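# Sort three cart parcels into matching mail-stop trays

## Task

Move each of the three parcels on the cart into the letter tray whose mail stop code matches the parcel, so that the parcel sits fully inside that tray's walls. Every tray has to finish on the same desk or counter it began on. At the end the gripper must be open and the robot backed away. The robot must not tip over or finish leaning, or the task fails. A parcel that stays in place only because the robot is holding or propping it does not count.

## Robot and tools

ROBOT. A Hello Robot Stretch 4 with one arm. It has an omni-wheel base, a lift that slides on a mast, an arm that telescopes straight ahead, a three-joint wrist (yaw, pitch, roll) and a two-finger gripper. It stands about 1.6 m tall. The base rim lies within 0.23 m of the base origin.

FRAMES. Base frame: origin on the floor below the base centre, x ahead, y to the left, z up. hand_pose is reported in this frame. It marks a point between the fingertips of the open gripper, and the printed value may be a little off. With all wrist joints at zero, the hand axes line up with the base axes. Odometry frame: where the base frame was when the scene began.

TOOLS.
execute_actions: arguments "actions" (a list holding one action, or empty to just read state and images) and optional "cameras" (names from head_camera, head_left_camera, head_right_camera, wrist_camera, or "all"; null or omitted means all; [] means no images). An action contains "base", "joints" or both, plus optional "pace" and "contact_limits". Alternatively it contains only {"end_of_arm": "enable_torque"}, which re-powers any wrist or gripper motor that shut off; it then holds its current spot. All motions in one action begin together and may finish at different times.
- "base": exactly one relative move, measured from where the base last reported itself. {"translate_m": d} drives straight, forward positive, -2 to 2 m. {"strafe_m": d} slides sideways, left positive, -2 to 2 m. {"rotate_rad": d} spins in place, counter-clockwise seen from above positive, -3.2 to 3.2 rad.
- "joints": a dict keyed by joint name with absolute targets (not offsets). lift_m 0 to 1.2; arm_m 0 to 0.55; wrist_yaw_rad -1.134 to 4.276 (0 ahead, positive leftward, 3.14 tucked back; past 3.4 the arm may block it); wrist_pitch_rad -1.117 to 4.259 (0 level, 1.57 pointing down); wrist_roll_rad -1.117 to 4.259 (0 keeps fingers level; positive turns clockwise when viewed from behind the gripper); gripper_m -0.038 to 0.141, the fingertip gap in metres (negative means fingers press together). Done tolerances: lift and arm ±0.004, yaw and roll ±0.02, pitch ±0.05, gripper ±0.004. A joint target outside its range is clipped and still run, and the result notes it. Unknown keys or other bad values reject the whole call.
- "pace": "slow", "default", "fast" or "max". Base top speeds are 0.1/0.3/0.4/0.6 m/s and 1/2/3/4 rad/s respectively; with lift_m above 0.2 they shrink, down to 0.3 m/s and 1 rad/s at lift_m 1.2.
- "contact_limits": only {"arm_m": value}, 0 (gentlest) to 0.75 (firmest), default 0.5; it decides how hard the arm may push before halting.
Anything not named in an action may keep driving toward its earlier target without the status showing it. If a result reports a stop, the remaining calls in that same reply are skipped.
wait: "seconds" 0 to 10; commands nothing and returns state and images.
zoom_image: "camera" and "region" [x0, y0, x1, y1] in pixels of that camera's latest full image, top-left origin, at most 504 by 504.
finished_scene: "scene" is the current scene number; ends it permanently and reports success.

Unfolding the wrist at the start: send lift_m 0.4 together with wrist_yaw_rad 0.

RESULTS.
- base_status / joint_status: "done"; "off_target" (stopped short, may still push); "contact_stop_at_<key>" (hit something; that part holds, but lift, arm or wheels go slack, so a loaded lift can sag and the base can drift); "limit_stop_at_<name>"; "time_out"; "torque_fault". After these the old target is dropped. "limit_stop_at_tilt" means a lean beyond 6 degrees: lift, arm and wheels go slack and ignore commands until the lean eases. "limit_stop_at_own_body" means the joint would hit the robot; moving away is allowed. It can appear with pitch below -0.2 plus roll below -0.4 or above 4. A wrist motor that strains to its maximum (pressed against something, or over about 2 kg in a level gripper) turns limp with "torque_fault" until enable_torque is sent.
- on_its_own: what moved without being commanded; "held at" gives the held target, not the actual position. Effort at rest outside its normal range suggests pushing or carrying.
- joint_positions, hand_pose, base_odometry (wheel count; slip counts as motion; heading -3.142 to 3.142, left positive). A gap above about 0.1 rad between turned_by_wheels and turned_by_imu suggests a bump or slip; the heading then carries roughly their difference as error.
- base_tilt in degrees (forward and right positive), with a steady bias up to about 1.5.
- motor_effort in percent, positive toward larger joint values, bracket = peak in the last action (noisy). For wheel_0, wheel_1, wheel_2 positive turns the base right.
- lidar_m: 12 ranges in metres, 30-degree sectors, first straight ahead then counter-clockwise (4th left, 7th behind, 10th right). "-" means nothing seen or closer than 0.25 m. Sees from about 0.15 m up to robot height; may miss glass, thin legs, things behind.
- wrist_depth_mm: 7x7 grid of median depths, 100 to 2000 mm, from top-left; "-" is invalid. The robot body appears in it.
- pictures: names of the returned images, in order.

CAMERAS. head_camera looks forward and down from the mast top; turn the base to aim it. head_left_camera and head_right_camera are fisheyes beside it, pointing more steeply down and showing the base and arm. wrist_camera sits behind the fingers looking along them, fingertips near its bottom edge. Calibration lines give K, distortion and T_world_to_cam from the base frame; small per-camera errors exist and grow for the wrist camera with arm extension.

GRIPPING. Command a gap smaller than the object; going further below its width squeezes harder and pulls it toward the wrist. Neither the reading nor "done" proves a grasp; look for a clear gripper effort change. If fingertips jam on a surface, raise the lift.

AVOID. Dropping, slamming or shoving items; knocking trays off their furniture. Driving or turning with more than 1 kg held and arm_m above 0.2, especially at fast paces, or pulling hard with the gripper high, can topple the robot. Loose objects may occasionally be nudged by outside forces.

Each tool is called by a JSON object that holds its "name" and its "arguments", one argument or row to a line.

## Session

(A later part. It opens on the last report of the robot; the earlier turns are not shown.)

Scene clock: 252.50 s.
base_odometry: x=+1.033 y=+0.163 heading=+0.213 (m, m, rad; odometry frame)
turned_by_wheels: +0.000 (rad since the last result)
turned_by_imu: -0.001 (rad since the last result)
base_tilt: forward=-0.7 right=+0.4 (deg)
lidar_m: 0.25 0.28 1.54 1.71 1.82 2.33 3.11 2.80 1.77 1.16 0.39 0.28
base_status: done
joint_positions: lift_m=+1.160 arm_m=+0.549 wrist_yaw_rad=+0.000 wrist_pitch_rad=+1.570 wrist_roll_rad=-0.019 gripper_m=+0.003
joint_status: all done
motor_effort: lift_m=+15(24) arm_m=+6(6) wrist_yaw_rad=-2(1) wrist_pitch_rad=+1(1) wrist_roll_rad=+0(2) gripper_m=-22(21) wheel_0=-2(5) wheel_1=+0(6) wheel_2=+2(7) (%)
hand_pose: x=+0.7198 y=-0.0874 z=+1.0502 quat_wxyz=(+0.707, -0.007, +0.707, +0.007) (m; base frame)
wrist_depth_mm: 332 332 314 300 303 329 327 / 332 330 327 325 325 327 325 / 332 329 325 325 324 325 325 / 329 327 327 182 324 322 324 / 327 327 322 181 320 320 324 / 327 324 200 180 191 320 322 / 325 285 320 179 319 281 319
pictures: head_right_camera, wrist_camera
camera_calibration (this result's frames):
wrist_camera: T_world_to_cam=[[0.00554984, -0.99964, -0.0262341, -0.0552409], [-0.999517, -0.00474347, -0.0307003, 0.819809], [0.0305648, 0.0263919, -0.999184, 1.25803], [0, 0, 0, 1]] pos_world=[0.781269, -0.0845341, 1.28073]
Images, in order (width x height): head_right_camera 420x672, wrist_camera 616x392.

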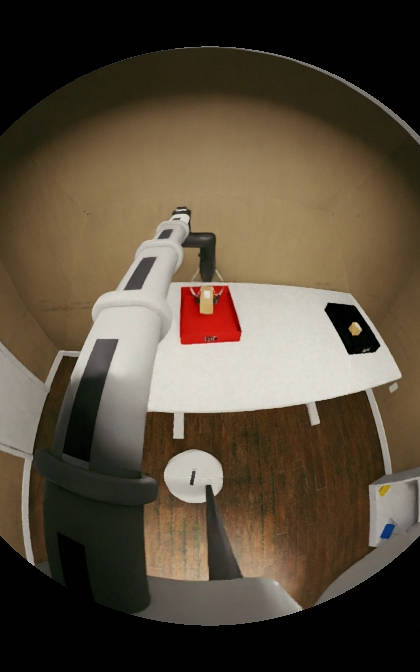

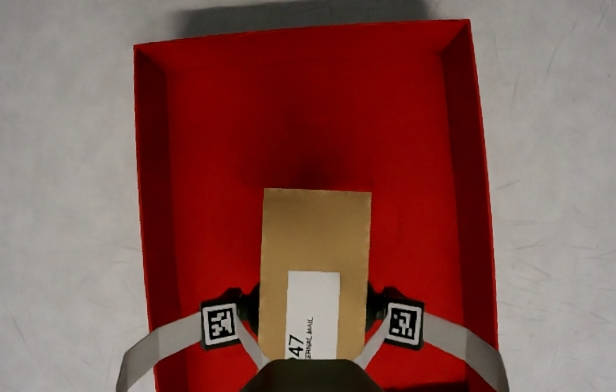

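{"name": "execute_actions", "arguments": {
  "actions": [
    {"joints":{"lift_m":1.088}}
  ],
  "cameras": []
}}

{"name": "execute_actions", "arguments": {
  "actions": [
    {"joints":{"gripper_m":0.075},"pace":"slow"}
  ],
  "cameras": []
}}

{"name": "execute_actions", "arguments": {
  "actions": [
    {"joints":{"lift_m":1.2},"pace":"fast"}
  ],
  "cameras": ["wrist_camera"]
}}

{"name": "execute_actions", "arguments": {
  "actions": [
    {"base":{"translate_m":-0.53},"joints":{"arm_m":0},"pace":"fast"}
  ],
  "cameras": ["head_right_camera"]
}}

{"name": "execute_actions", "arguments": {
  "actions": [
    {"base":{"rotate_rad":-0.303},"joints":{"lift_m":1.0},"pace":"max"}
  ],
  "cameras": []
}}

{"name": "execute_actions", "arguments": {
  "actions": [
    {"base":{"translate_m":-2.0},"pace":"max"}
  ],
  "cameras": []
}}

{"name": "execute_actions", "arguments": {
  "actions": [
    {"base":{"rotate_rad":1.88},"pace":"max"}
  ],
  "cameras": ["head_left_camera","wrist_camera"]
}}

Scene clock: 265.70 s.
base_odometry: x=+1.033 y=+0.163 heading=+0.213 (m, m, rad; odometry frame)
turned_by_wheels: +0.000 (rad since the last result)
turned_by_imu: -0.002 (rad since the last result)
base_tilt: forward=-0.7 right=+0.3 (deg)
lidar_m: 0.26 0.27 1.55 1.71 1.82 2.33 3.11 2.81 1.76 1.17 0.41 0.28
base_status: not commanded
joint_positions: lift_m=+1.088 arm_m=+0.549 wrist_yaw_rad=+0.000 wrist_pitch_rad=+1.570 wrist_roll_rad=-0.019 gripper_m=+0.003
joint_status: all done
motor_effort: lift_m=+15(14) arm_m=+6(6) wrist_yaw_rad=-1(1) wrist_pitch_rad=+1(1) wrist_roll_rad=-2(1) gripper_m=-22(21) wheel_0=-2(2) wheel_1=+0(0) wheel_2=+2(2) (%)
hand_pose: x=+0.7198 y=-0.0874 z=+0.9782 quat_wxyz=(+0.707, -0.007, +0.707, +0.007) (m; base frame)
wrist_depth_mm: 259 237 255 254 254 242 256 / 258 254 254 254 253 251 254 / 257 253 253 253 252 251 252 / 256 249 252 182 250 250 202 / 256 243 252 181 250 249 205 / 254 231 200 180 191 247 206 / 253 193 249 180 247 222 207
pictures: none
No camera images: the call's "cameras" was empty. Leave "cameras" out to get every camera's image.

Scene clock: 268.47 s.
base_odometry: x=+1.033 y=+0.163 heading=+0.213 (m, m, rad; odometry frame)
turned_by_wheels: +0.000 (rad since the last result)
turned_by_imu: -0.001 (rad since the last result)
base_tilt: forward=-0.8 right=+0.5 (deg)
lidar_m: 0.26 0.27 1.54 1.70 1.83 2.30 3.11 2.81 1.75 1.17 0.41 0.27
base_status: not commanded
joint_positions: lift_m=+1.088 arm_m=+0.549 wrist_yaw_rad=+0.000 wrist_pitch_rad=+1.570 wrist_roll_rad=-0.019 gripper_m=+0.075
joint_status: all done
motor_effort: lift_m=+15(15) arm_m=+6(6) wrist_yaw_rad=-1(0) wrist_pitch_rad=+0(0) wrist_roll_rad=+0(1) gripper_m=-2(19) wheel_0=-2(2) wheel_1=+0(0) wheel_2=+2(2) (%)
hand_pose: x=+0.7198 y=-0.0874 z=+0.9782 quat_wxyz=(+0.707, -0.007, +0.707, +0.007) (m; base frame)
wrist_depth_mm: 259 236 255 254 254 242 255 / 258 255 254 254 253 250 254 / 257 254 254 253 252 251 253 / 256 249 252 200 252 250 202 / 255 243 252 199 250 249 205 / 254 236 216 198 198 248 207 / 253 211 249 147 248 239 207
pictures: none
No camera images: the call's "cameras" was empty. Leave "cameras" out to get every camera's image.

Scene clock: 269.70 s.
base_odometry: x=+1.033 y=+0.163 heading=+0.213 (m, m, rad; odometry frame)
turned_by_wheels: +0.000 (rad since the last result)
turned_by_imu: +0.000 (rad since the last result)
base_tilt: forward=-0.7 right=+0.4 (deg)
lidar_m: 0.26 0.27 1.53 1.70 1.82 2.32 3.12 2.80 1.76 1.17 0.39 0.29
base_status: not commanded
joint_positions: lift_m=+1.200 arm_m=+0.549 wrist_yaw_rad=+0.000 wrist_pitch_rad=+1.570 wrist_roll_rad=-0.019 gripper_m=+0.075
joint_status: all done
motor_effort: lift_m=+26(26) arm_m=+6(6) wrist_yaw_rad=-2(2) wrist_pitch_rad=+0(1) wrist_roll_rad=+0(2) gripper_m=-3(1) wheel_0=-1(2) wheel_1=+0(0) wheel_2=+2(2) (%)
hand_pose: x=+0.7198 y=-0.0874 z=+1.0893 quat_wxyz=(+0.707, -0.007, +0.707, +0.007) (m; base frame)
wrist_depth_mm: 373 373 373 370 368 368 366 / 373 370 366 366 364 366 366 / 370 368 366 366 364 364 366 / 370 370 366 364 362 362 362 / 368 364 362 310 359 359 362 / 364 366 215 309 206 359 359 / 364 364 362 146 357 359 359
pictures: wrist_camera
camera_calibration (this result's frames):
wrist_camera: T_world_to_cam=[[0.00554807, -0.99964, -0.0262345, -0.0542131], [-0.999519, -0.00474335, -0.0306372, 0.82093], [0.0305017, 0.0263919, -0.999186, 1.29716], [0, 0, 0, 1]] pos_world=[0.78127, -0.0845341, 1.31984]
Images, in order (width x height): wrist_camera 616x392.

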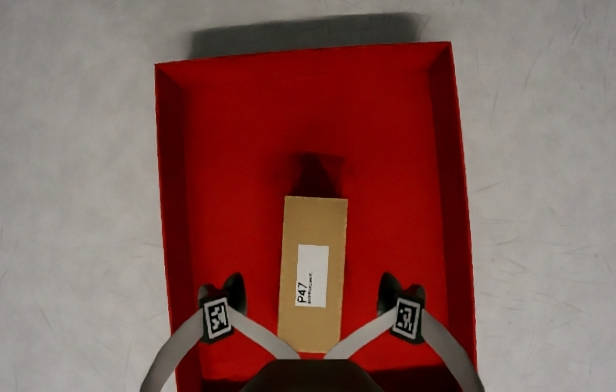

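Scene clock: 272.93 s.
base_odometry: x=+0.515 y=+0.051 heading=+0.213 (m, m, rad; odometry frame)
turned_by_wheels: +0.000 (rad since the last result)
turned_by_imu: +0.000 (rad since the last result)
base_tilt: forward=-0.7 right=+0.3 (deg)
lidar_m: 0.78 0.82 1.79 1.74 1.83 1.88 2.54 2.64 1.76 1.66 1.18 0.85
base_status: done
joint_positions: lift_m=+1.200 arm_m=+0.001 wrist_yaw_rad=+0.000 wrist_pitch_rad=+1.570 wrist_roll_rad=-0.019 gripper_m=+0.075
joint_status: all done
motor_effort: lift_m=+26(26) arm_m=-6(6) wrist_yaw_rad=-1(2) wrist_pitch_rad=+0(0) wrist_roll_rad=+0(1) gripper_m=-2(1) wheel_0=+0(5) wheel_1=+2(1) wheel_2=-1(7) (%)
hand_pose: x=+0.1721 y=-0.0874 z=+1.0893 quat_wxyz=(+0.707, -0.007, +0.707, +0.007) (m; base frame)
wrist_depth_mm: 1366 1366 1336 1336 1366 1336 1366 / 1366 1336 1308 1336 1366 1336 1336 / 1336 1336 1336 1336 1308 1308 1336 / 1336 1336 1336 1308 1336 1336 1308 / 1336 1336 1336 1118 1336 1308 1336 / 1336 1336 215 1098 206 1308 1308 / 1308 1308 1308 146 1308 1308 1308
pictures: head_right_camera
Images, in order (width x height): head_right_camera 420x672.

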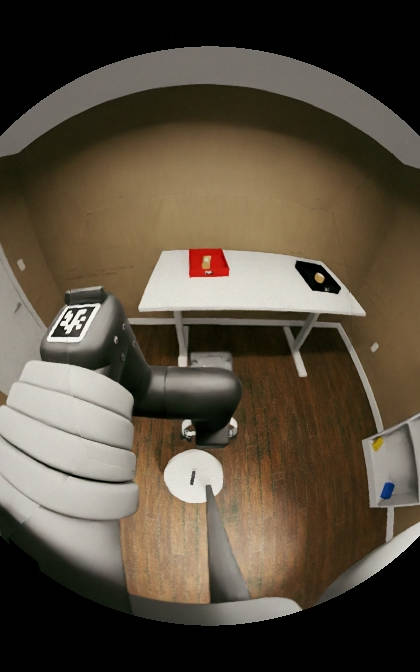

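Scene clock: 274.33 s.
base_odometry: x=+0.515 y=+0.051 heading=-0.090 (m, m, rad; odometry frame)
turned_by_wheels: -0.303 (rad since the last result)
turned_by_imu: -0.303 (rad since the last result)
base_tilt: forward=-0.6 right=+0.4 (deg)
lidar_m: 0.79 0.77 1.85 1.74 1.75 1.87 2.54 2.51 2.39 1.69 1.68 0.99
base_status: done
joint_positions: lift_m=+1.000 arm_m=+0.001 wrist_yaw_rad=+0.000 wrist_pitch_rad=+1.570 wrist_roll_rad=-0.019 gripper_m=+0.075
joint_status: all done
motor_effort: lift_m=+16(20) arm_m=-6(6) wrist_yaw_rad=+0(3) wrist_pitch_rad=+1(0) wrist_roll_rad=+0(1) gripper_m=-2(1) wheel_0=+0(2) wheel_1=+2(4) wheel_2=+1(1) (%)
hand_pose: x=+0.1722 y=-0.0874 z=+0.8901 quat_wxyz=(+0.707, -0.007, +0.707, +0.007) (m; base frame)
wrist_depth_mm: 1160 1160 1138 1138 1118 1138 1118 / 1138 1138 1138 1138 1118 1138 1118 / 1138 1138 1138 1118 1138 1138 1118 / 1118 1118 1138 1138 1118 1118 1118 / 1138 1138 904 904 1118 1118 1118 / 1098 1138 216 904 207 1118 1098 / 1118 1118 904 147 1118 1098 1098
pictures: none
No camera images: the call's "cameras" was empty. Leave "cameras" out to get every camera's image.

Scene clock: 281.37 s.
base_odometry: x=-1.477 y=+0.231 heading=-0.090 (m, m, rad; odometry frame)
turned_by_wheels: +0.000 (rad since the last result)
turned_by_imu: +0.000 (rad since the last result)
base_tilt: forward=-0.7 right=+0.5 (deg)
lidar_m: 2.74 2.45 0.73 0.61 0.61 1.35 0.62 0.59 0.68 1.16 2.54 2.61
base_status: done
joint_positions: lift_m=+1.000 arm_m=+0.001 wrist_yaw_rad=+0.000 wrist_pitch_rad=+1.570 wrist_roll_rad=-0.019 gripper_m=+0.075
joint_status: not commanded
motor_effort: lift_m=+16(16) arm_m=-6(6) wrist_yaw_rad=-1(1) wrist_pitch_rad=+1(2) wrist_roll_rad=-1(0) gripper_m=-3(2) wheel_0=-1(6) wheel_1=+0(8) wheel_2=-1(6) (%)
hand_pose: x=+0.1722 y=-0.0874 z=+0.8901 quat_wxyz=(+0.707, -0.007, +0.707, +0.007) (m; base frame)
wrist_depth_mm: 1138 1138 1118 1138 1138 1138 1138 / 1138 1138 1138 1118 1138 1118 1138 / 1138 1138 1138 1138 1118 1118 1118 / 1138 1118 1138 1118 1118 1118 1138 / 1118 1118 917 917 1138 1118 1118 / 1008 1118 215 891 207 1098 1118 / 1042 1118 904 146 1118 1098 1098
pictures: none
No camera images: the call's "cameras" was empty. Leave "cameras" out to get every camera's image.

Scene clock: 283.83 s.
base_odometry: x=-1.477 y=+0.231 heading=+1.790 (m, m, rad; odometry frame)
turned_by_wheels: +1.880 (rad since the last result)
turned_by_imu: +1.876 (rad since the last result)
base_tilt: forward=-0.8 right=+0.5 (deg)
lidar_m: 0.60 1.24 1.27 0.59 0.62 0.89 2.56 2.54 2.87 2.76 1.66 0.62
base_status: done
joint_positions: lift_m=+1.000 arm_m=+0.001 wrist_yaw_rad=+0.000 wrist_pitch_rad=+1.570 wrist_roll_rad=-0.019 gripper_m=+0.075
joint_status: not commanded
motor_effort: lift_m=+16(16) arm_m=-6(6) wrist_yaw_rad=-1(2) wrist_pitch_rad=+1(0) wrist_roll_rad=+0(0) gripper_m=-3(2) wheel_0=-2(4) wheel_1=+0(9) wheel_2=+0(6) (%)
hand_pose: x=+0.1722 y=-0.0874 z=+0.8901 quat_wxyz=(+0.707, -0.007, +0.707, +0.007) (m; base frame)
wrist_depth_mm: 1160 1160 1160 1008 991 1138 1138 / 1160 1160 1138 1118 1118 1138 1118 / 1138 1138 1138 1138 1118 1138 1118 / 1118 1138 1138 1118 1138 1118 1118 / 1118 1138 931 904 1118 1118 1098 / 1078 1118 216 904 207 1098 1118 / 1042 1118 917 147 1098 1098 1098
pictures: head_left_camera, wrist_camera
camera_calibration (this result's frames):
wrist_camera: T_world_to_cam=[[0.0053179, -0.999642, -0.0262345, -0.0563615], [-0.99952, -0.0045131, -0.0306412, 0.267508], [0.0305118, 0.0263849, -0.999186, 1.11482], [0, 0, 0, 1]] pos_world=[0.233664, -0.0845483, 1.12063]
Images, in order (width x height): head_left_camera 420x672, wrist_camera 616x392.

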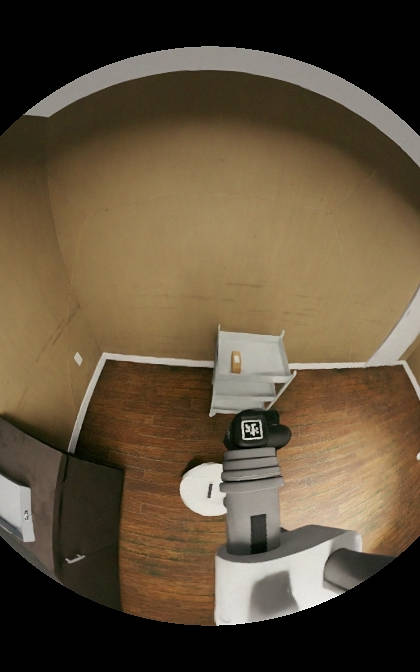

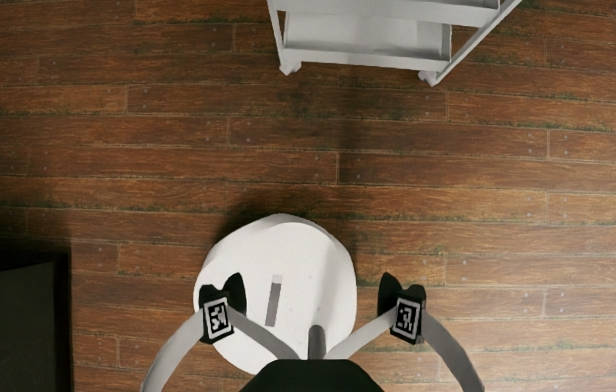

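{"name": "execute_actions", "arguments": {
  "actions": [
    {"base":{"translate_m":0.24},"joints":{"arm_m":0.33,"lift_m":0.95},"pace":"fast"}
  ],
  "cameras": ["wrist_camera"]
}}

Scene clock: 289.37 s.
base_odometry: x=-1.529 y=+0.465 heading=+1.790 (m, m, rad; odometry frame)
turned_by_wheels: +0.000 (rad since the last result)
turned_by_imu: -0.002 (rad since the last result)
base_tilt: forward=-0.8 right=+0.4 (deg)
lidar_m: 0.37 0.97 1.23 0.64 0.61 0.87 2.80 2.77 2.88 2.82 0.53 0.38
base_status: done
joint_positions: lift_m=+0.950 arm_m=+0.329 wrist_yaw_rad=+0.000 wrist_pitch_rad=+1.570 wrist_roll_rad=-0.019 gripper_m=+0.075
joint_status: all done
motor_effort: lift_m=+15(19) arm_m=+6(7) wrist_yaw_rad=-2(0) wrist_pitch_rad=+1(0) wrist_roll_rad=+0(0) gripper_m=-2(2) wheel_0=-1(5) wheel_1=+0(7) wheel_2=+2(9) (%)
hand_pose: x=+0.5001 y=-0.0874 z=+0.8402 quat_wxyz=(+0.707, -0.007, +0.707, +0.007) (m; base frame)
wrist_depth_mm: 842 831 798 741 759 768 768 / 1098 1118 1078 407 404 402 404 / 1078 1078 1078 407 404 404 404 / 1098 1078 1078 407 404 402 402 / 1098 1078 1078 402 402 402 399 / 1078 1060 216 402 207 399 399 / 1060 1060 394 147 399 397 399
pictures: wrist_camera
camera_calibration (this result's frames):
wrist_camera: T_world_to_cam=[[0.00564094, -0.99964, -0.0262335, -0.059577], [-0.999513, -0.00483106, -0.0308335, 0.593874], [0.0306957, 0.0263946, -0.99918, 1.05485], [0, 0, 0, 1]] pos_world=[0.561541, -0.0845287, 1.07073]
Images, in order (width x height): wrist_camera 616x392.

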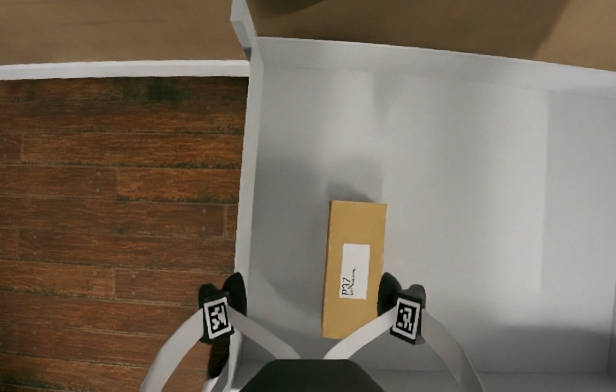

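{"name": "execute_actions", "arguments": {
  "actions": [
    {"base":{"strafe_m":-0.035},"joints":{"gripper_m":0.068,"lift_m":0.85}}
  ],
  "cameras": ["wrist_camera"]
}}

{"name": "execute_actions", "arguments": {
  "actions": [
    {"joints":{"lift_m":0.794},"pace":"slow"}
  ],
  "cameras": ["wrist_camera"]
}}

{"name": "execute_actions", "arguments": {
  "actions": [
    {"joints":{"gripper_m":0.003}}
  ],
  "cameras": []
}}

{"name": "execute_actions", "arguments": {
  "actions": [
    {"joints":{"lift_m":1.0},"pace":"fast"}
  ],
  "cameras": ["wrist_camera"]
}}

Scene clock: 303.70 s.
base_odometry: x=-1.495 y=+0.473 heading=+1.790 (m, m, rad; odometry frame)
turned_by_wheels: +0.000 (rad since the last result)
turned_by_imu: -0.002 (rad since the last result)
base_tilt: forward=-0.6 right=+0.5 (deg)
lidar_m: 0.35 0.97 1.29 0.66 0.63 0.93 2.82 2.73 2.76 2.76 0.51 0.37
base_status: done
joint_positions: lift_m=+0.850 arm_m=+0.329 wrist_yaw_rad=+0.000 wrist_pitch_rad=+1.570 wrist_roll_rad=-0.019 gripper_m=+0.068
joint_status: all done
motor_effort: lift_m=+15(15) arm_m=+6(6) wrist_yaw_rad=-3(0) wrist_pitch_rad=+1(1) wrist_roll_rad=-1(0) gripper_m=-2(2) wheel_0=+0(9) wheel_1=+3(10) wheel_2=+0(1) (%)
hand_pose: x=+0.5001 y=-0.0874 z=+0.7402 quat_wxyz=(+0.707, -0.007, +0.707, +0.007) (m; base frame)
wrist_depth_mm: 842 820 307 307 306 289 282 / 991 991 307 307 306 306 304 / 991 976 306 306 304 304 304 / 976 976 306 304 304 303 301 / 976 976 304 251 303 301 301 / 976 976 214 251 220 301 300 / 960 960 301 147 300 298 298
pictures: wrist_camera
camera_calibration (this result's frames):
wrist_camera: T_world_to_cam=[[0.00563997, -0.99964, -0.0262336, -0.0621983], [-0.999514, -0.00483094, -0.0308011, 0.590762], [0.0306633, 0.0263946, -0.999181, 0.954995], [0, 0, 0, 1]] pos_world=[0.561542, -0.0845287, 0.970777]
Images, in order (width x height): wrist_camera 616x392.

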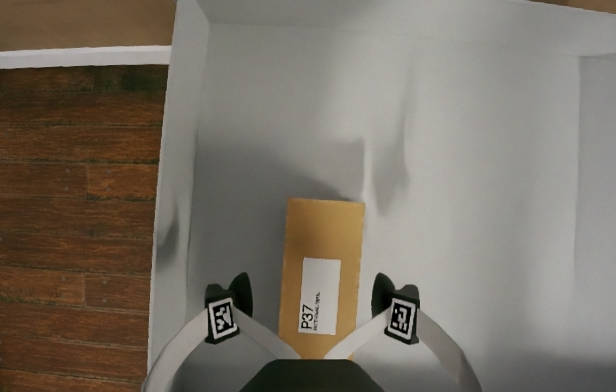

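Scene clock: 305.03 s.
base_odometry: x=-1.495 y=+0.473 heading=+1.790 (m, m, rad; odometry frame)
turned_by_wheels: +0.000 (rad since the last result)
turned_by_imu: -0.001 (rad since the last result)
base_tilt: forward=-0.8 right=+0.4 (deg)
lidar_m: 0.35 0.98 1.28 0.66 0.67 0.91 2.81 2.76 2.81 2.81 0.51 0.38
base_status: not commanded
joint_positions: lift_m=+0.795 arm_m=+0.329 wrist_yaw_rad=+0.000 wrist_pitch_rad=+1.570 wrist_roll_rad=-0.019 gripper_m=+0.068
joint_status: all done
motor_effort: lift_m=+14(14) arm_m=+6(6) wrist_yaw_rad=-2(2) wrist_pitch_rad=+1(1) wrist_roll_rad=+3(0) gripper_m=-2(0) wheel_0=+0(0) wheel_1=+3(3) wheel_2=+0(0) (%)
hand_pose: x=+0.5001 y=-0.0874 z=+0.6842 quat_wxyz=(+0.707, -0.007, +0.707, +0.007) (m; base frame)
wrist_depth_mm: 831 230 253 252 251 251 250 / 946 238 252 251 250 249 249 / 931 228 250 250 249 248 248 / 931 233 249 249 248 248 247 / 917 238 248 196 247 246 245 / 917 223 214 195 195 245 244 / 904 199 247 146 245 243 243
pictures: wrist_camera
camera_calibration (this result's frames):
wrist_camera: T_world_to_cam=[[0.00563921, -0.99964, -0.0262338, -0.0636662], [-0.999515, -0.00483105, -0.0307679, 0.589007], [0.0306301, 0.0263946, -0.999182, 0.899084], [0, 0, 0, 1]] pos_world=[0.561541, -0.0845287, 0.914801]
Images, in order (width x height): wrist_camera 616x392.

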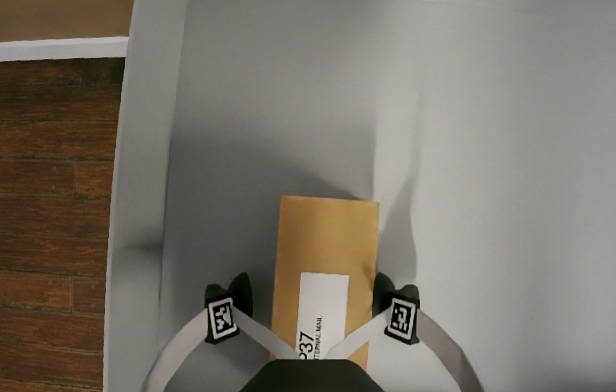

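Scene clock: 306.47 s.
base_odometry: x=-1.495 y=+0.473 heading=+1.790 (m, m, rad; odometry frame)
turned_by_wheels: +0.000 (rad since the last result)
turned_by_imu: -0.001 (rad since the last result)
base_tilt: forward=-0.7 right=+0.3 (deg)
lidar_m: 0.35 0.96 1.27 0.63 0.64 0.91 2.81 2.75 2.81 2.79 0.50 0.37
base_status: not commanded
joint_positions: lift_m=+0.794 arm_m=+0.329 wrist_yaw_rad=+0.000 wrist_pitch_rad=+1.570 wrist_roll_rad=-0.019 gripper_m=+0.003
joint_status: all done
motor_effort: lift_m=+15(15) arm_m=+6(6) wrist_yaw_rad=-1(2) wrist_pitch_rad=+0(1) wrist_roll_rad=-3(0) gripper_m=-19(21) wheel_0=+0(0) wheel_1=+3(3) wheel_2=+0(0) (%)
hand_pose: x=+0.5001 y=-0.0874 z=+0.6842 quat_wxyz=(+0.707, -0.007, +0.707, +0.007) (m; base frame)
wrist_depth_mm: 842 229 252 252 251 250 250 / 917 238 252 251 249 249 249 / 931 227 250 250 248 249 247 / 931 234 249 248 248 248 247 / 931 236 248 181 247 245 245 / 917 221 199 180 191 245 244 / 904 179 247 179 244 243 244
pictures: none
No camera images: the call's "cameras" was empty. Leave "cameras" out to get every camera's image.

Scene clock: 308.03 s.
base_odometry: x=-1.495 y=+0.473 heading=+1.790 (m, m, rad; odometry frame)
turned_by_wheels: +0.000 (rad since the last result)
turned_by_imu: -0.001 (rad since the last result)
base_tilt: forward=-0.6 right=+0.4 (deg)
lidar_m: 0.35 0.94 1.30 0.65 0.68 0.93 2.81 2.77 2.78 2.78 0.50 0.38
base_status: not commanded
joint_positions: lift_m=+1.000 arm_m=+0.329 wrist_yaw_rad=+0.000 wrist_pitch_rad=+1.570 wrist_roll_rad=-0.019 gripper_m=+0.003
joint_status: all done
motor_effort: lift_m=+26(21) arm_m=+6(6) wrist_yaw_rad=-3(3) wrist_pitch_rad=+0(1) wrist_roll_rad=+1(2) gripper_m=-22(24) wheel_0=+0(0) wheel_1=+3(3) wheel_2=+0(0) (%)
hand_pose: x=+0.5001 y=-0.0874 z=+0.8892 quat_wxyz=(+0.707, -0.007, +0.707, +0.007) (m; base frame)
wrist_depth_mm: 842 820 809 820 798 778 768 / 1160 1160 1008 459 455 455 676 / 1160 1118 455 455 452 455 452 / 1138 1138 455 452 452 452 449 / 1138 1138 452 181 452 449 449 / 1118 1118 199 180 191 449 445 / 1118 1118 389 180 389 392 436
pictures: wrist_camera
camera_calibration (this result's frames):
wrist_camera: T_world_to_cam=[[0.00563585, -0.99964, -0.0262345, -0.0582856], [-0.999519, -0.00483121, -0.030634, 0.595163], [0.0304962, 0.0263946, -0.999186, 1.104], [0, 0, 0, 1]] pos_world=[0.561538, -0.0845287, 1.1198]
Images, in order (width x height): wrist_camera 616x392.

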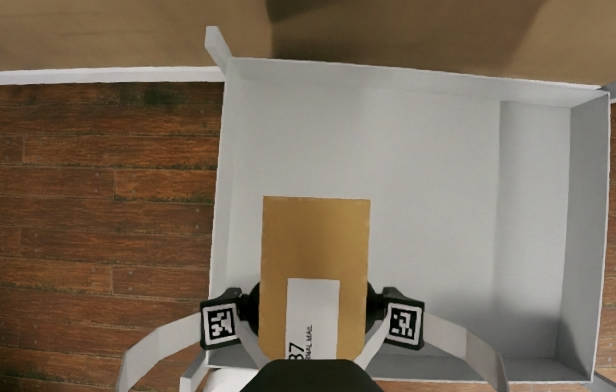

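{"name": "execute_actions", "arguments": {
  "actions": [
    {"base":{"translate_m":-0.64},"joints":{"arm_m":0,"lift_m":1.15},"pace":"fast"}
  ],
  "cameras": []
}}

{"name": "execute_actions", "arguments": {
  "actions": [
    {"base":{"rotate_rad":1.57},"pace":"fast"}
  ],
  "cameras": []
}}

{"name": "execute_actions", "arguments": {
  "actions": [
    {"base":{"translate_m":0.25},"joints":{"arm_m":0.45},"pace":"fast"}
  ],
  "cameras": ["wrist_camera","head_right_camera"]
}}

Scene clock: 322.20 s.
base_odometry: x=-1.356 y=-0.152 heading=+1.790 (m, m, rad; odometry frame)
turned_by_wheels: +0.000 (rad since the last result)
turned_by_imu: -0.002 (rad since the last result)
base_tilt: forward=-0.6 right=+0.4 (deg)
lidar_m: 0.99 1.67 0.64 0.64 0.64 0.91 2.14 2.16 2.78 2.66 2.16 1.04
base_status: done
joint_positions: lift_m=+1.150 arm_m=+0.001 wrist_yaw_rad=+0.000 wrist_pitch_rad=+1.570 wrist_roll_rad=-0.019 gripper_m=+0.003
joint_status: all done
motor_effort: lift_m=+26(23) arm_m=-6(6) wrist_yaw_rad=+0(2) wrist_pitch_rad=+1(2) wrist_roll_rad=-3(1) gripper_m=-21(21) wheel_0=-1(5) wheel_1=-1(5) wheel_2=-1(7) (%)
hand_pose: x=+0.1721 y=-0.0874 z=+1.0393 quat_wxyz=(+0.707, -0.007, +0.707, +0.007) (m; base frame)
wrist_depth_mm: 1308 1336 1308 1308 1281 1281 1281 / 1308 1308 1308 1281 1281 1281 1281 / 1060 1281 1281 1281 1281 1281 1281 / 1042 1308 1281 1255 1281 1281 1281 / 1060 1281 1255 181 1281 1281 1255 / 1060 1281 200 180 191 1281 1255 / 1042 1255 1255 180 1255 1229 1255
pictures: none
No camera images: the call's "cameras" was empty. Leave "cameras" out to get every camera's image.

Scene clock: 324.83 s.
base_odometry: x=-1.356 y=-0.152 heading=-2.923 (m, m, rad; odometry frame)
turned_by_wheels: +1.570 (rad since the last result)
turned_by_imu: +1.566 (rad since the last result)
base_tilt: forward=-0.8 right=+0.5 (deg)
lidar_m: 0.62 0.65 0.89 2.15 2.14 2.90 3.54 2.18 1.04 1.01 1.63 0.68
base_status: done
joint_positions: lift_m=+1.150 arm_m=+0.001 wrist_yaw_rad=+0.000 wrist_pitch_rad=+1.570 wrist_roll_rad=-0.019 gripper_m=+0.003
joint_status: not commanded
motor_effort: lift_m=+26(26) arm_m=-6(7) wrist_yaw_rad=+0(3) wrist_pitch_rad=+1(0) wrist_roll_rad=-4(2) gripper_m=-21(23) wheel_0=-2(5) wheel_1=-2(1) wheel_2=+0(2) (%)
hand_pose: x=+0.1722 y=-0.0874 z=+1.0393 quat_wxyz=(+0.707, -0.007, +0.707, +0.007) (m; base frame)
wrist_depth_mm: 946 917 931 917 904 1281 1281 / 1308 1308 1281 1308 1281 1281 1281 / 1281 1281 1281 1281 1281 1255 1281 / 1281 1281 1281 1281 1281 1255 1255 / 1308 1281 1255 181 1255 1281 1281 / 1281 1281 200 180 191 1255 1255 / 1281 1255 1281 179 1229 1255 1281
pictures: none
No camera images: the call's "cameras" was empty. Leave "cameras" out to get every camera's image.

Scene clock: 327.07 s.
base_odometry: x=-1.600 y=-0.206 heading=-2.923 (m, m, rad; odometry frame)
turned_by_wheels: +0.000 (rad since the last result)
turned_by_imu: -0.001 (rad since the last result)
base_tilt: forward=-0.8 right=+0.4 (deg)
lidar_m: 0.37 0.39 0.57 2.11 2.26 2.70 3.82 2.18 1.07 1.05 0.55 0.38
base_status: done
joint_positions: lift_m=+1.150 arm_m=+0.449 wrist_yaw_rad=+0.000 wrist_pitch_rad=+1.570 wrist_roll_rad=-0.019 gripper_m=+0.003
joint_status: all done
motor_effort: lift_m=+26(26) arm_m=+6(7) wrist_yaw_rad=-1(3) wrist_pitch_rad=+1(1) wrist_roll_rad=+1(1) gripper_m=-22(20) wheel_0=+1(4) wheel_1=+1(4) wheel_2=+1(10) (%)
hand_pose: x=+0.6201 y=-0.0874 z=+1.0393 quat_wxyz=(+0.707, -0.007, +0.707, +0.007) (m; base frame)
wrist_depth_mm: 362 362 332 353 357 357 357 / 359 362 357 355 355 357 357 / 362 357 355 353 353 353 353 / 359 357 353 353 353 351 351 / 357 355 351 181 349 349 349 / 355 353 199 180 191 347 349 / 355 353 342 180 334 286 349
pictures: head_right_camera, wrist_camera
camera_calibration (this result's frames):
wrist_camera: T_world_to_cam=[[0.00576105, -0.999639, -0.0262332, -0.0551052], [-0.999511, -0.00495039, -0.0308626, 0.720007], [0.0307216, 0.0263982, -0.999179, 1.2501], [0, 0, 0, 1]] pos_world=[0.681567, -0.0845213, 1.26985]
Images, in order (width x height): head_right_camera 420x672, wrist_camera 616x392.

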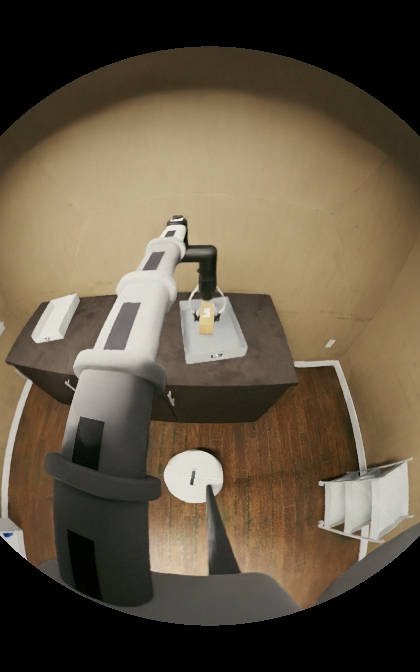

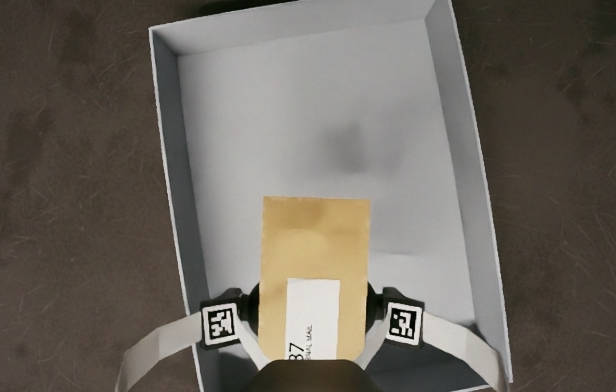

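{"name": "execute_actions", "arguments": {
  "actions": [
    {"base":{"strafe_m":-0.015},"joints":{"arm_m":0.5}}
  ],
  "cameras": []
}}

{"name": "execute_actions", "arguments": {
  "actions": [
    {"joints":{"lift_m":1.05}}
  ],
  "cameras": []
}}

{"name": "execute_actions", "arguments": {
  "actions": [
    {"joints":{"gripper_m":0.065},"pace":"slow"}
  ],
  "cameras": []
}}

{"name": "execute_actions", "arguments": {
  "actions": [
    {"joints":{"lift_m":1.16},"pace":"fast"}
  ],
  "cameras": ["wrist_camera"]
}}

{"name": "execute_actions", "arguments": {
  "actions": [
    {"base":{"translate_m":-0.4},"joints":{"arm_m":0},"pace":"fast"}
  ]
}}

Scene clock: 335.30 s.
base_odometry: x=-1.603 y=-0.191 heading=-2.923 (m, m, rad; odometry frame)
turned_by_wheels: +0.000 (rad since the last result)
turned_by_imu: -0.002 (rad since the last result)
base_tilt: forward=-0.7 right=+0.4 (deg)
lidar_m: 0.37 0.40 0.55 2.14 2.28 2.74 3.79 2.17 1.03 1.03 0.57 0.39
base_status: done
joint_positions: lift_m=+1.150 arm_m=+0.499 wrist_yaw_rad=+0.000 wrist_pitch_rad=+1.570 wrist_roll_rad=-0.019 gripper_m=+0.003
joint_status: all done
motor_effort: lift_m=+26(26) arm_m=+6(7) wrist_yaw_rad=+0(2) wrist_pitch_rad=+1(0) wrist_roll_rad=-1(0) gripper_m=-19(23) wheel_0=+1(8) wheel_1=+0(2) wheel_2=+0(3) (%)
hand_pose: x=+0.6701 y=-0.0874 z=+1.0393 quat_wxyz=(+0.707, -0.007, +0.707, +0.007) (m; base frame)
wrist_depth_mm: 364 362 362 362 357 357 357 / 364 362 355 355 355 355 357 / 362 359 355 353 353 353 355 / 357 357 353 353 351 353 353 / 357 357 353 181 349 351 351 / 355 353 199 180 191 349 349 / 353 351 343 180 347 327 349
pictures: none
No camera images: the call's "cameras" was empty. Leave "cameras" out to get every camera's image.

Scene clock: 336.73 s.
base_odometry: x=-1.603 y=-0.191 heading=-2.923 (m, m, rad; odometry frame)
turned_by_wheels: +0.000 (rad since the last result)
turned_by_imu: -0.001 (rad since the last result)
base_tilt: forward=-0.7 right=+0.5 (deg)
lidar_m: 0.36 0.41 0.57 2.11 2.27 2.72 3.81 2.17 1.05 1.04 0.56 0.38
base_status: not commanded
joint_positions: lift_m=+1.050 arm_m=+0.499 wrist_yaw_rad=+0.000 wrist_pitch_rad=+1.570 wrist_roll_rad=-0.019 gripper_m=+0.003
joint_status: all done
motor_effort: lift_m=+15(29) arm_m=+6(6) wrist_yaw_rad=-3(2) wrist_pitch_rad=+1(2) wrist_roll_rad=+0(1) gripper_m=-23(22) wheel_0=+1(0) wheel_1=+0(0) wheel_2=+0(1) (%)
hand_pose: x=+0.6700 y=-0.0874 z=+0.9402 quat_wxyz=(+0.707, -0.007, +0.707, +0.007) (m; base frame)
wrist_depth_mm: 262 216 234 254 255 240 257 / 224 256 256 255 255 239 256 / 221 256 255 254 255 237 255 / 257 254 254 253 253 245 254 / 256 253 253 181 252 250 253 / 256 241 199 181 191 250 201 / 255 196 251 179 250 218 205
pictures: none
No camera images: the call's "cameras" was empty. Leave "cameras" out to get every camera's image.

Scene clock: 339.20 s.
base_odometry: x=-1.603 y=-0.191 heading=-2.923 (m, m, rad; odometry frame)
turned_by_wheels: +0.000 (rad since the last result)
turned_by_imu: -0.001 (rad since the last result)
base_tilt: forward=-0.7 right=+0.4 (deg)
lidar_m: 0.35 0.41 0.58 2.12 2.27 2.73 3.81 2.19 1.05 1.04 0.56 0.40
base_status: not commanded
joint_positions: lift_m=+1.050 arm_m=+0.499 wrist_yaw_rad=+0.000 wrist_pitch_rad=+1.570 wrist_roll_rad=-0.019 gripper_m=+0.065
joint_status: all done
motor_effort: lift_m=+15(15) arm_m=+6(6) wrist_yaw_rad=-1(1) wrist_pitch_rad=+1(1) wrist_roll_rad=-1(2) gripper_m=-1(21) wheel_0=+0(0) wheel_1=+0(0) wheel_2=+0(0) (%)
hand_pose: x=+0.6700 y=-0.0874 z=+0.9402 quat_wxyz=(+0.707, -0.007, +0.707, +0.007) (m; base frame)
wrist_depth_mm: 262 218 234 254 256 240 257 / 224 257 257 256 256 238 257 / 220 255 257 255 254 238 256 / 257 254 254 254 254 246 254 / 256 254 253 201 252 251 253 / 255 247 213 200 200 250 201 / 256 216 252 146 250 238 205
pictures: none
No camera images: the call's "cameras" was empty. Leave "cameras" out to get every camera's image.

Scene clock: 340.43 s.
base_odometry: x=-1.603 y=-0.191 heading=-2.923 (m, m, rad; odometry frame)
turned_by_wheels: +0.000 (rad since the last result)
turned_by_imu: +0.000 (rad since the last result)
base_tilt: forward=-0.8 right=+0.3 (deg)
lidar_m: 0.37 0.38 0.57 2.13 2.29 2.72 3.81 2.17 1.05 1.04 0.56 0.38
base_status: not commanded
joint_positions: lift_m=+1.160 arm_m=+0.499 wrist_yaw_rad=+0.000 wrist_pitch_rad=+1.570 wrist_roll_rad=-0.019 gripper_m=+0.065
joint_status: all done
motor_effort: lift_m=+26(26) arm_m=+6(6) wrist_yaw_rad=-2(2) wrist_pitch_rad=+1(0) wrist_roll_rad=-1(0) gripper_m=-1(0) wheel_0=+0(1) wheel_1=+0(0) wheel_2=-1(0) (%)
hand_pose: x=+0.6700 y=-0.0874 z=+1.0493 quat_wxyz=(+0.707, -0.007, +0.707, +0.007) (m; base frame)
wrist_depth_mm: 375 373 370 373 370 366 368 / 373 373 366 366 366 366 368 / 370 368 366 366 364 366 364 / 368 368 364 364 362 366 364 / 368 366 364 310 362 362 362 / 366 364 213 309 214 362 359 / 364 364 359 147 357 359 359
pictures: wrist_camera
camera_calibration (this result's frames):
wrist_camera: T_world_to_cam=[[0.00563526, -0.99964, -0.0262344, -0.0550451], [-0.999518, -0.00483008, -0.0306545, 0.769975], [0.0305167, 0.0263945, -0.999186, 1.25869], [0, 0, 0, 1]] pos_world=[0.731503, -0.0845288, 1.27983]
Images, in order (width x height): wrist_camera 616x392.

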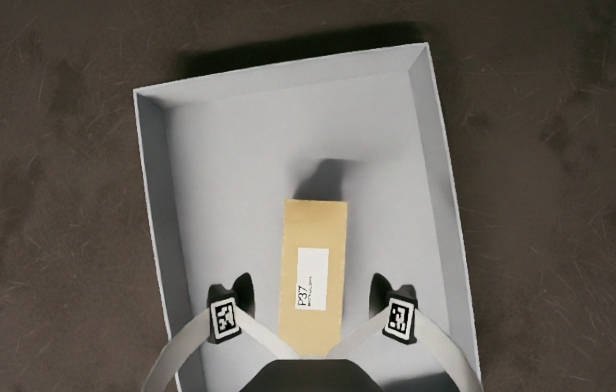

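Scene clock: 343.20 s.
base_odometry: x=-1.212 y=-0.105 heading=-2.923 (m, m, rad; odometry frame)
turned_by_wheels: +0.000 (rad since the last result)
turned_by_imu: -0.001 (rad since the last result)
base_tilt: forward=-0.6 right=+0.2 (deg)
lidar_m: 0.78 0.83 1.12 2.17 2.10 2.80 3.38 2.16 0.99 0.97 1.62 0.80
base_status: done
joint_positions: lift_m=+1.160 arm_m=+0.001 wrist_yaw_rad=+0.000 wrist_pitch_rad=+1.570 wrist_roll_rad=-0.019 gripper_m=+0.065
joint_status: all done
motor_effort: lift_m=+26(26) arm_m=-7(7) wrist_yaw_rad=+0(2) wrist_pitch_rad=+0(0) wrist_roll_rad=+1(0) gripper_m=-2(2) wheel_0=+0(5) wheel_1=+0(5) wheel_2=-2(8) (%)
hand_pose: x=+0.1721 y=-0.0874 z=+1.0493 quat_wxyz=(+0.707, -0.007, +0.707, +0.007) (m; base frame)
wrist_depth_mm: 1308 1308 1308 1308 1308 1281 1308 / 1336 1308 1308 1281 1308 1308 1308 / 1308 1308 1308 1308 1281 1281 1255 / 1281 1308 1308 1281 1308 1281 1281 / 1281 1281 1281 1060 1281 1281 1281 / 1308 1281 214 1060 214 1281 1255 / 1281 1281 1255 147 1255 1255 1255
pictures: head_camera, head_left_camera, head_right_camera, wrist_camera
camera_calibration (this result's frames):
wrist_camera: T_world_to_cam=[[0.00520704, -0.999642, -0.0262358, -0.0521633], [-0.999528, -0.00440839, -0.0304077, 0.272069], [0.0302812, 0.0263817, -0.999193, 1.27397], [0, 0, 0, 1]] pos_world=[0.233635, -0.0845548, 1.27985]
Images, in order (width x height): head_camera 420x560, head_left_camera 420x672, head_right_camera 420x672, wrist_camera 616x392.

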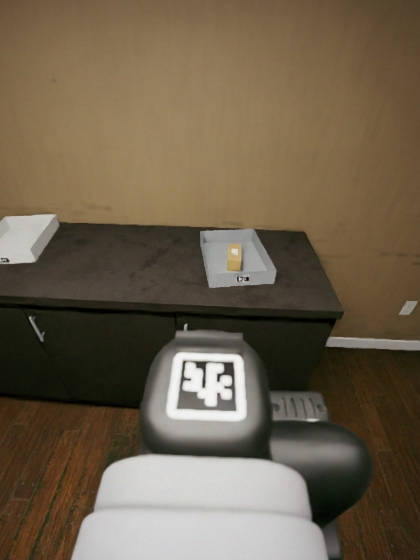

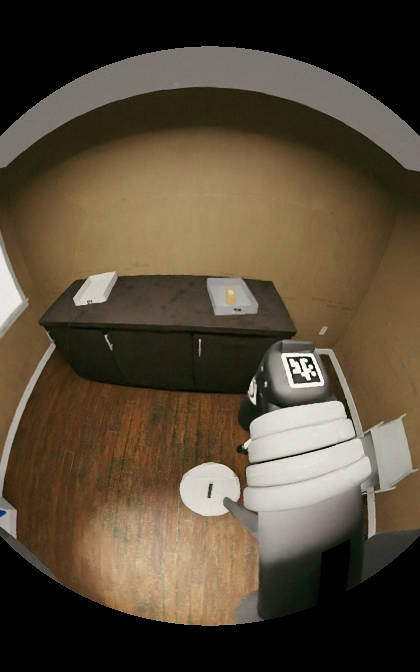

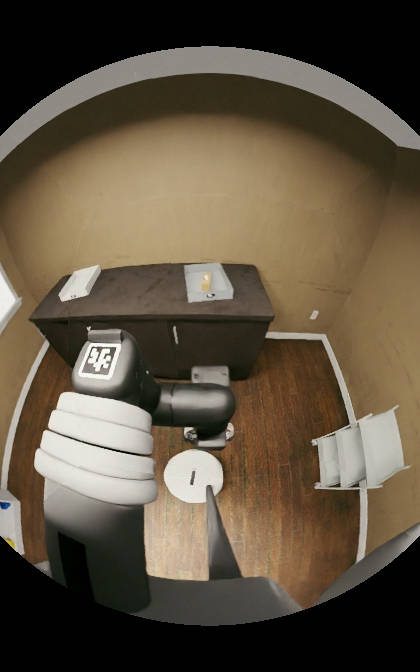

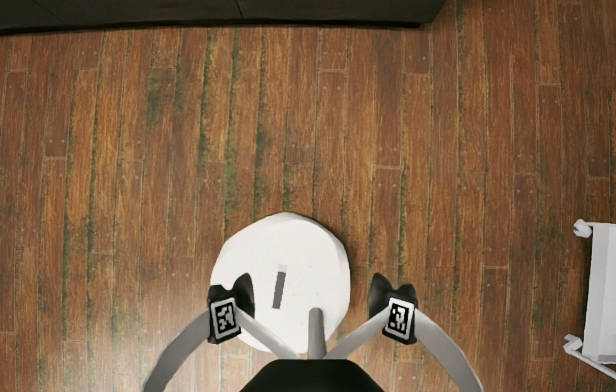

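{"name": "finished_scene", "arguments": {
  "scene": 1
}}

The scene is finished: the task was done.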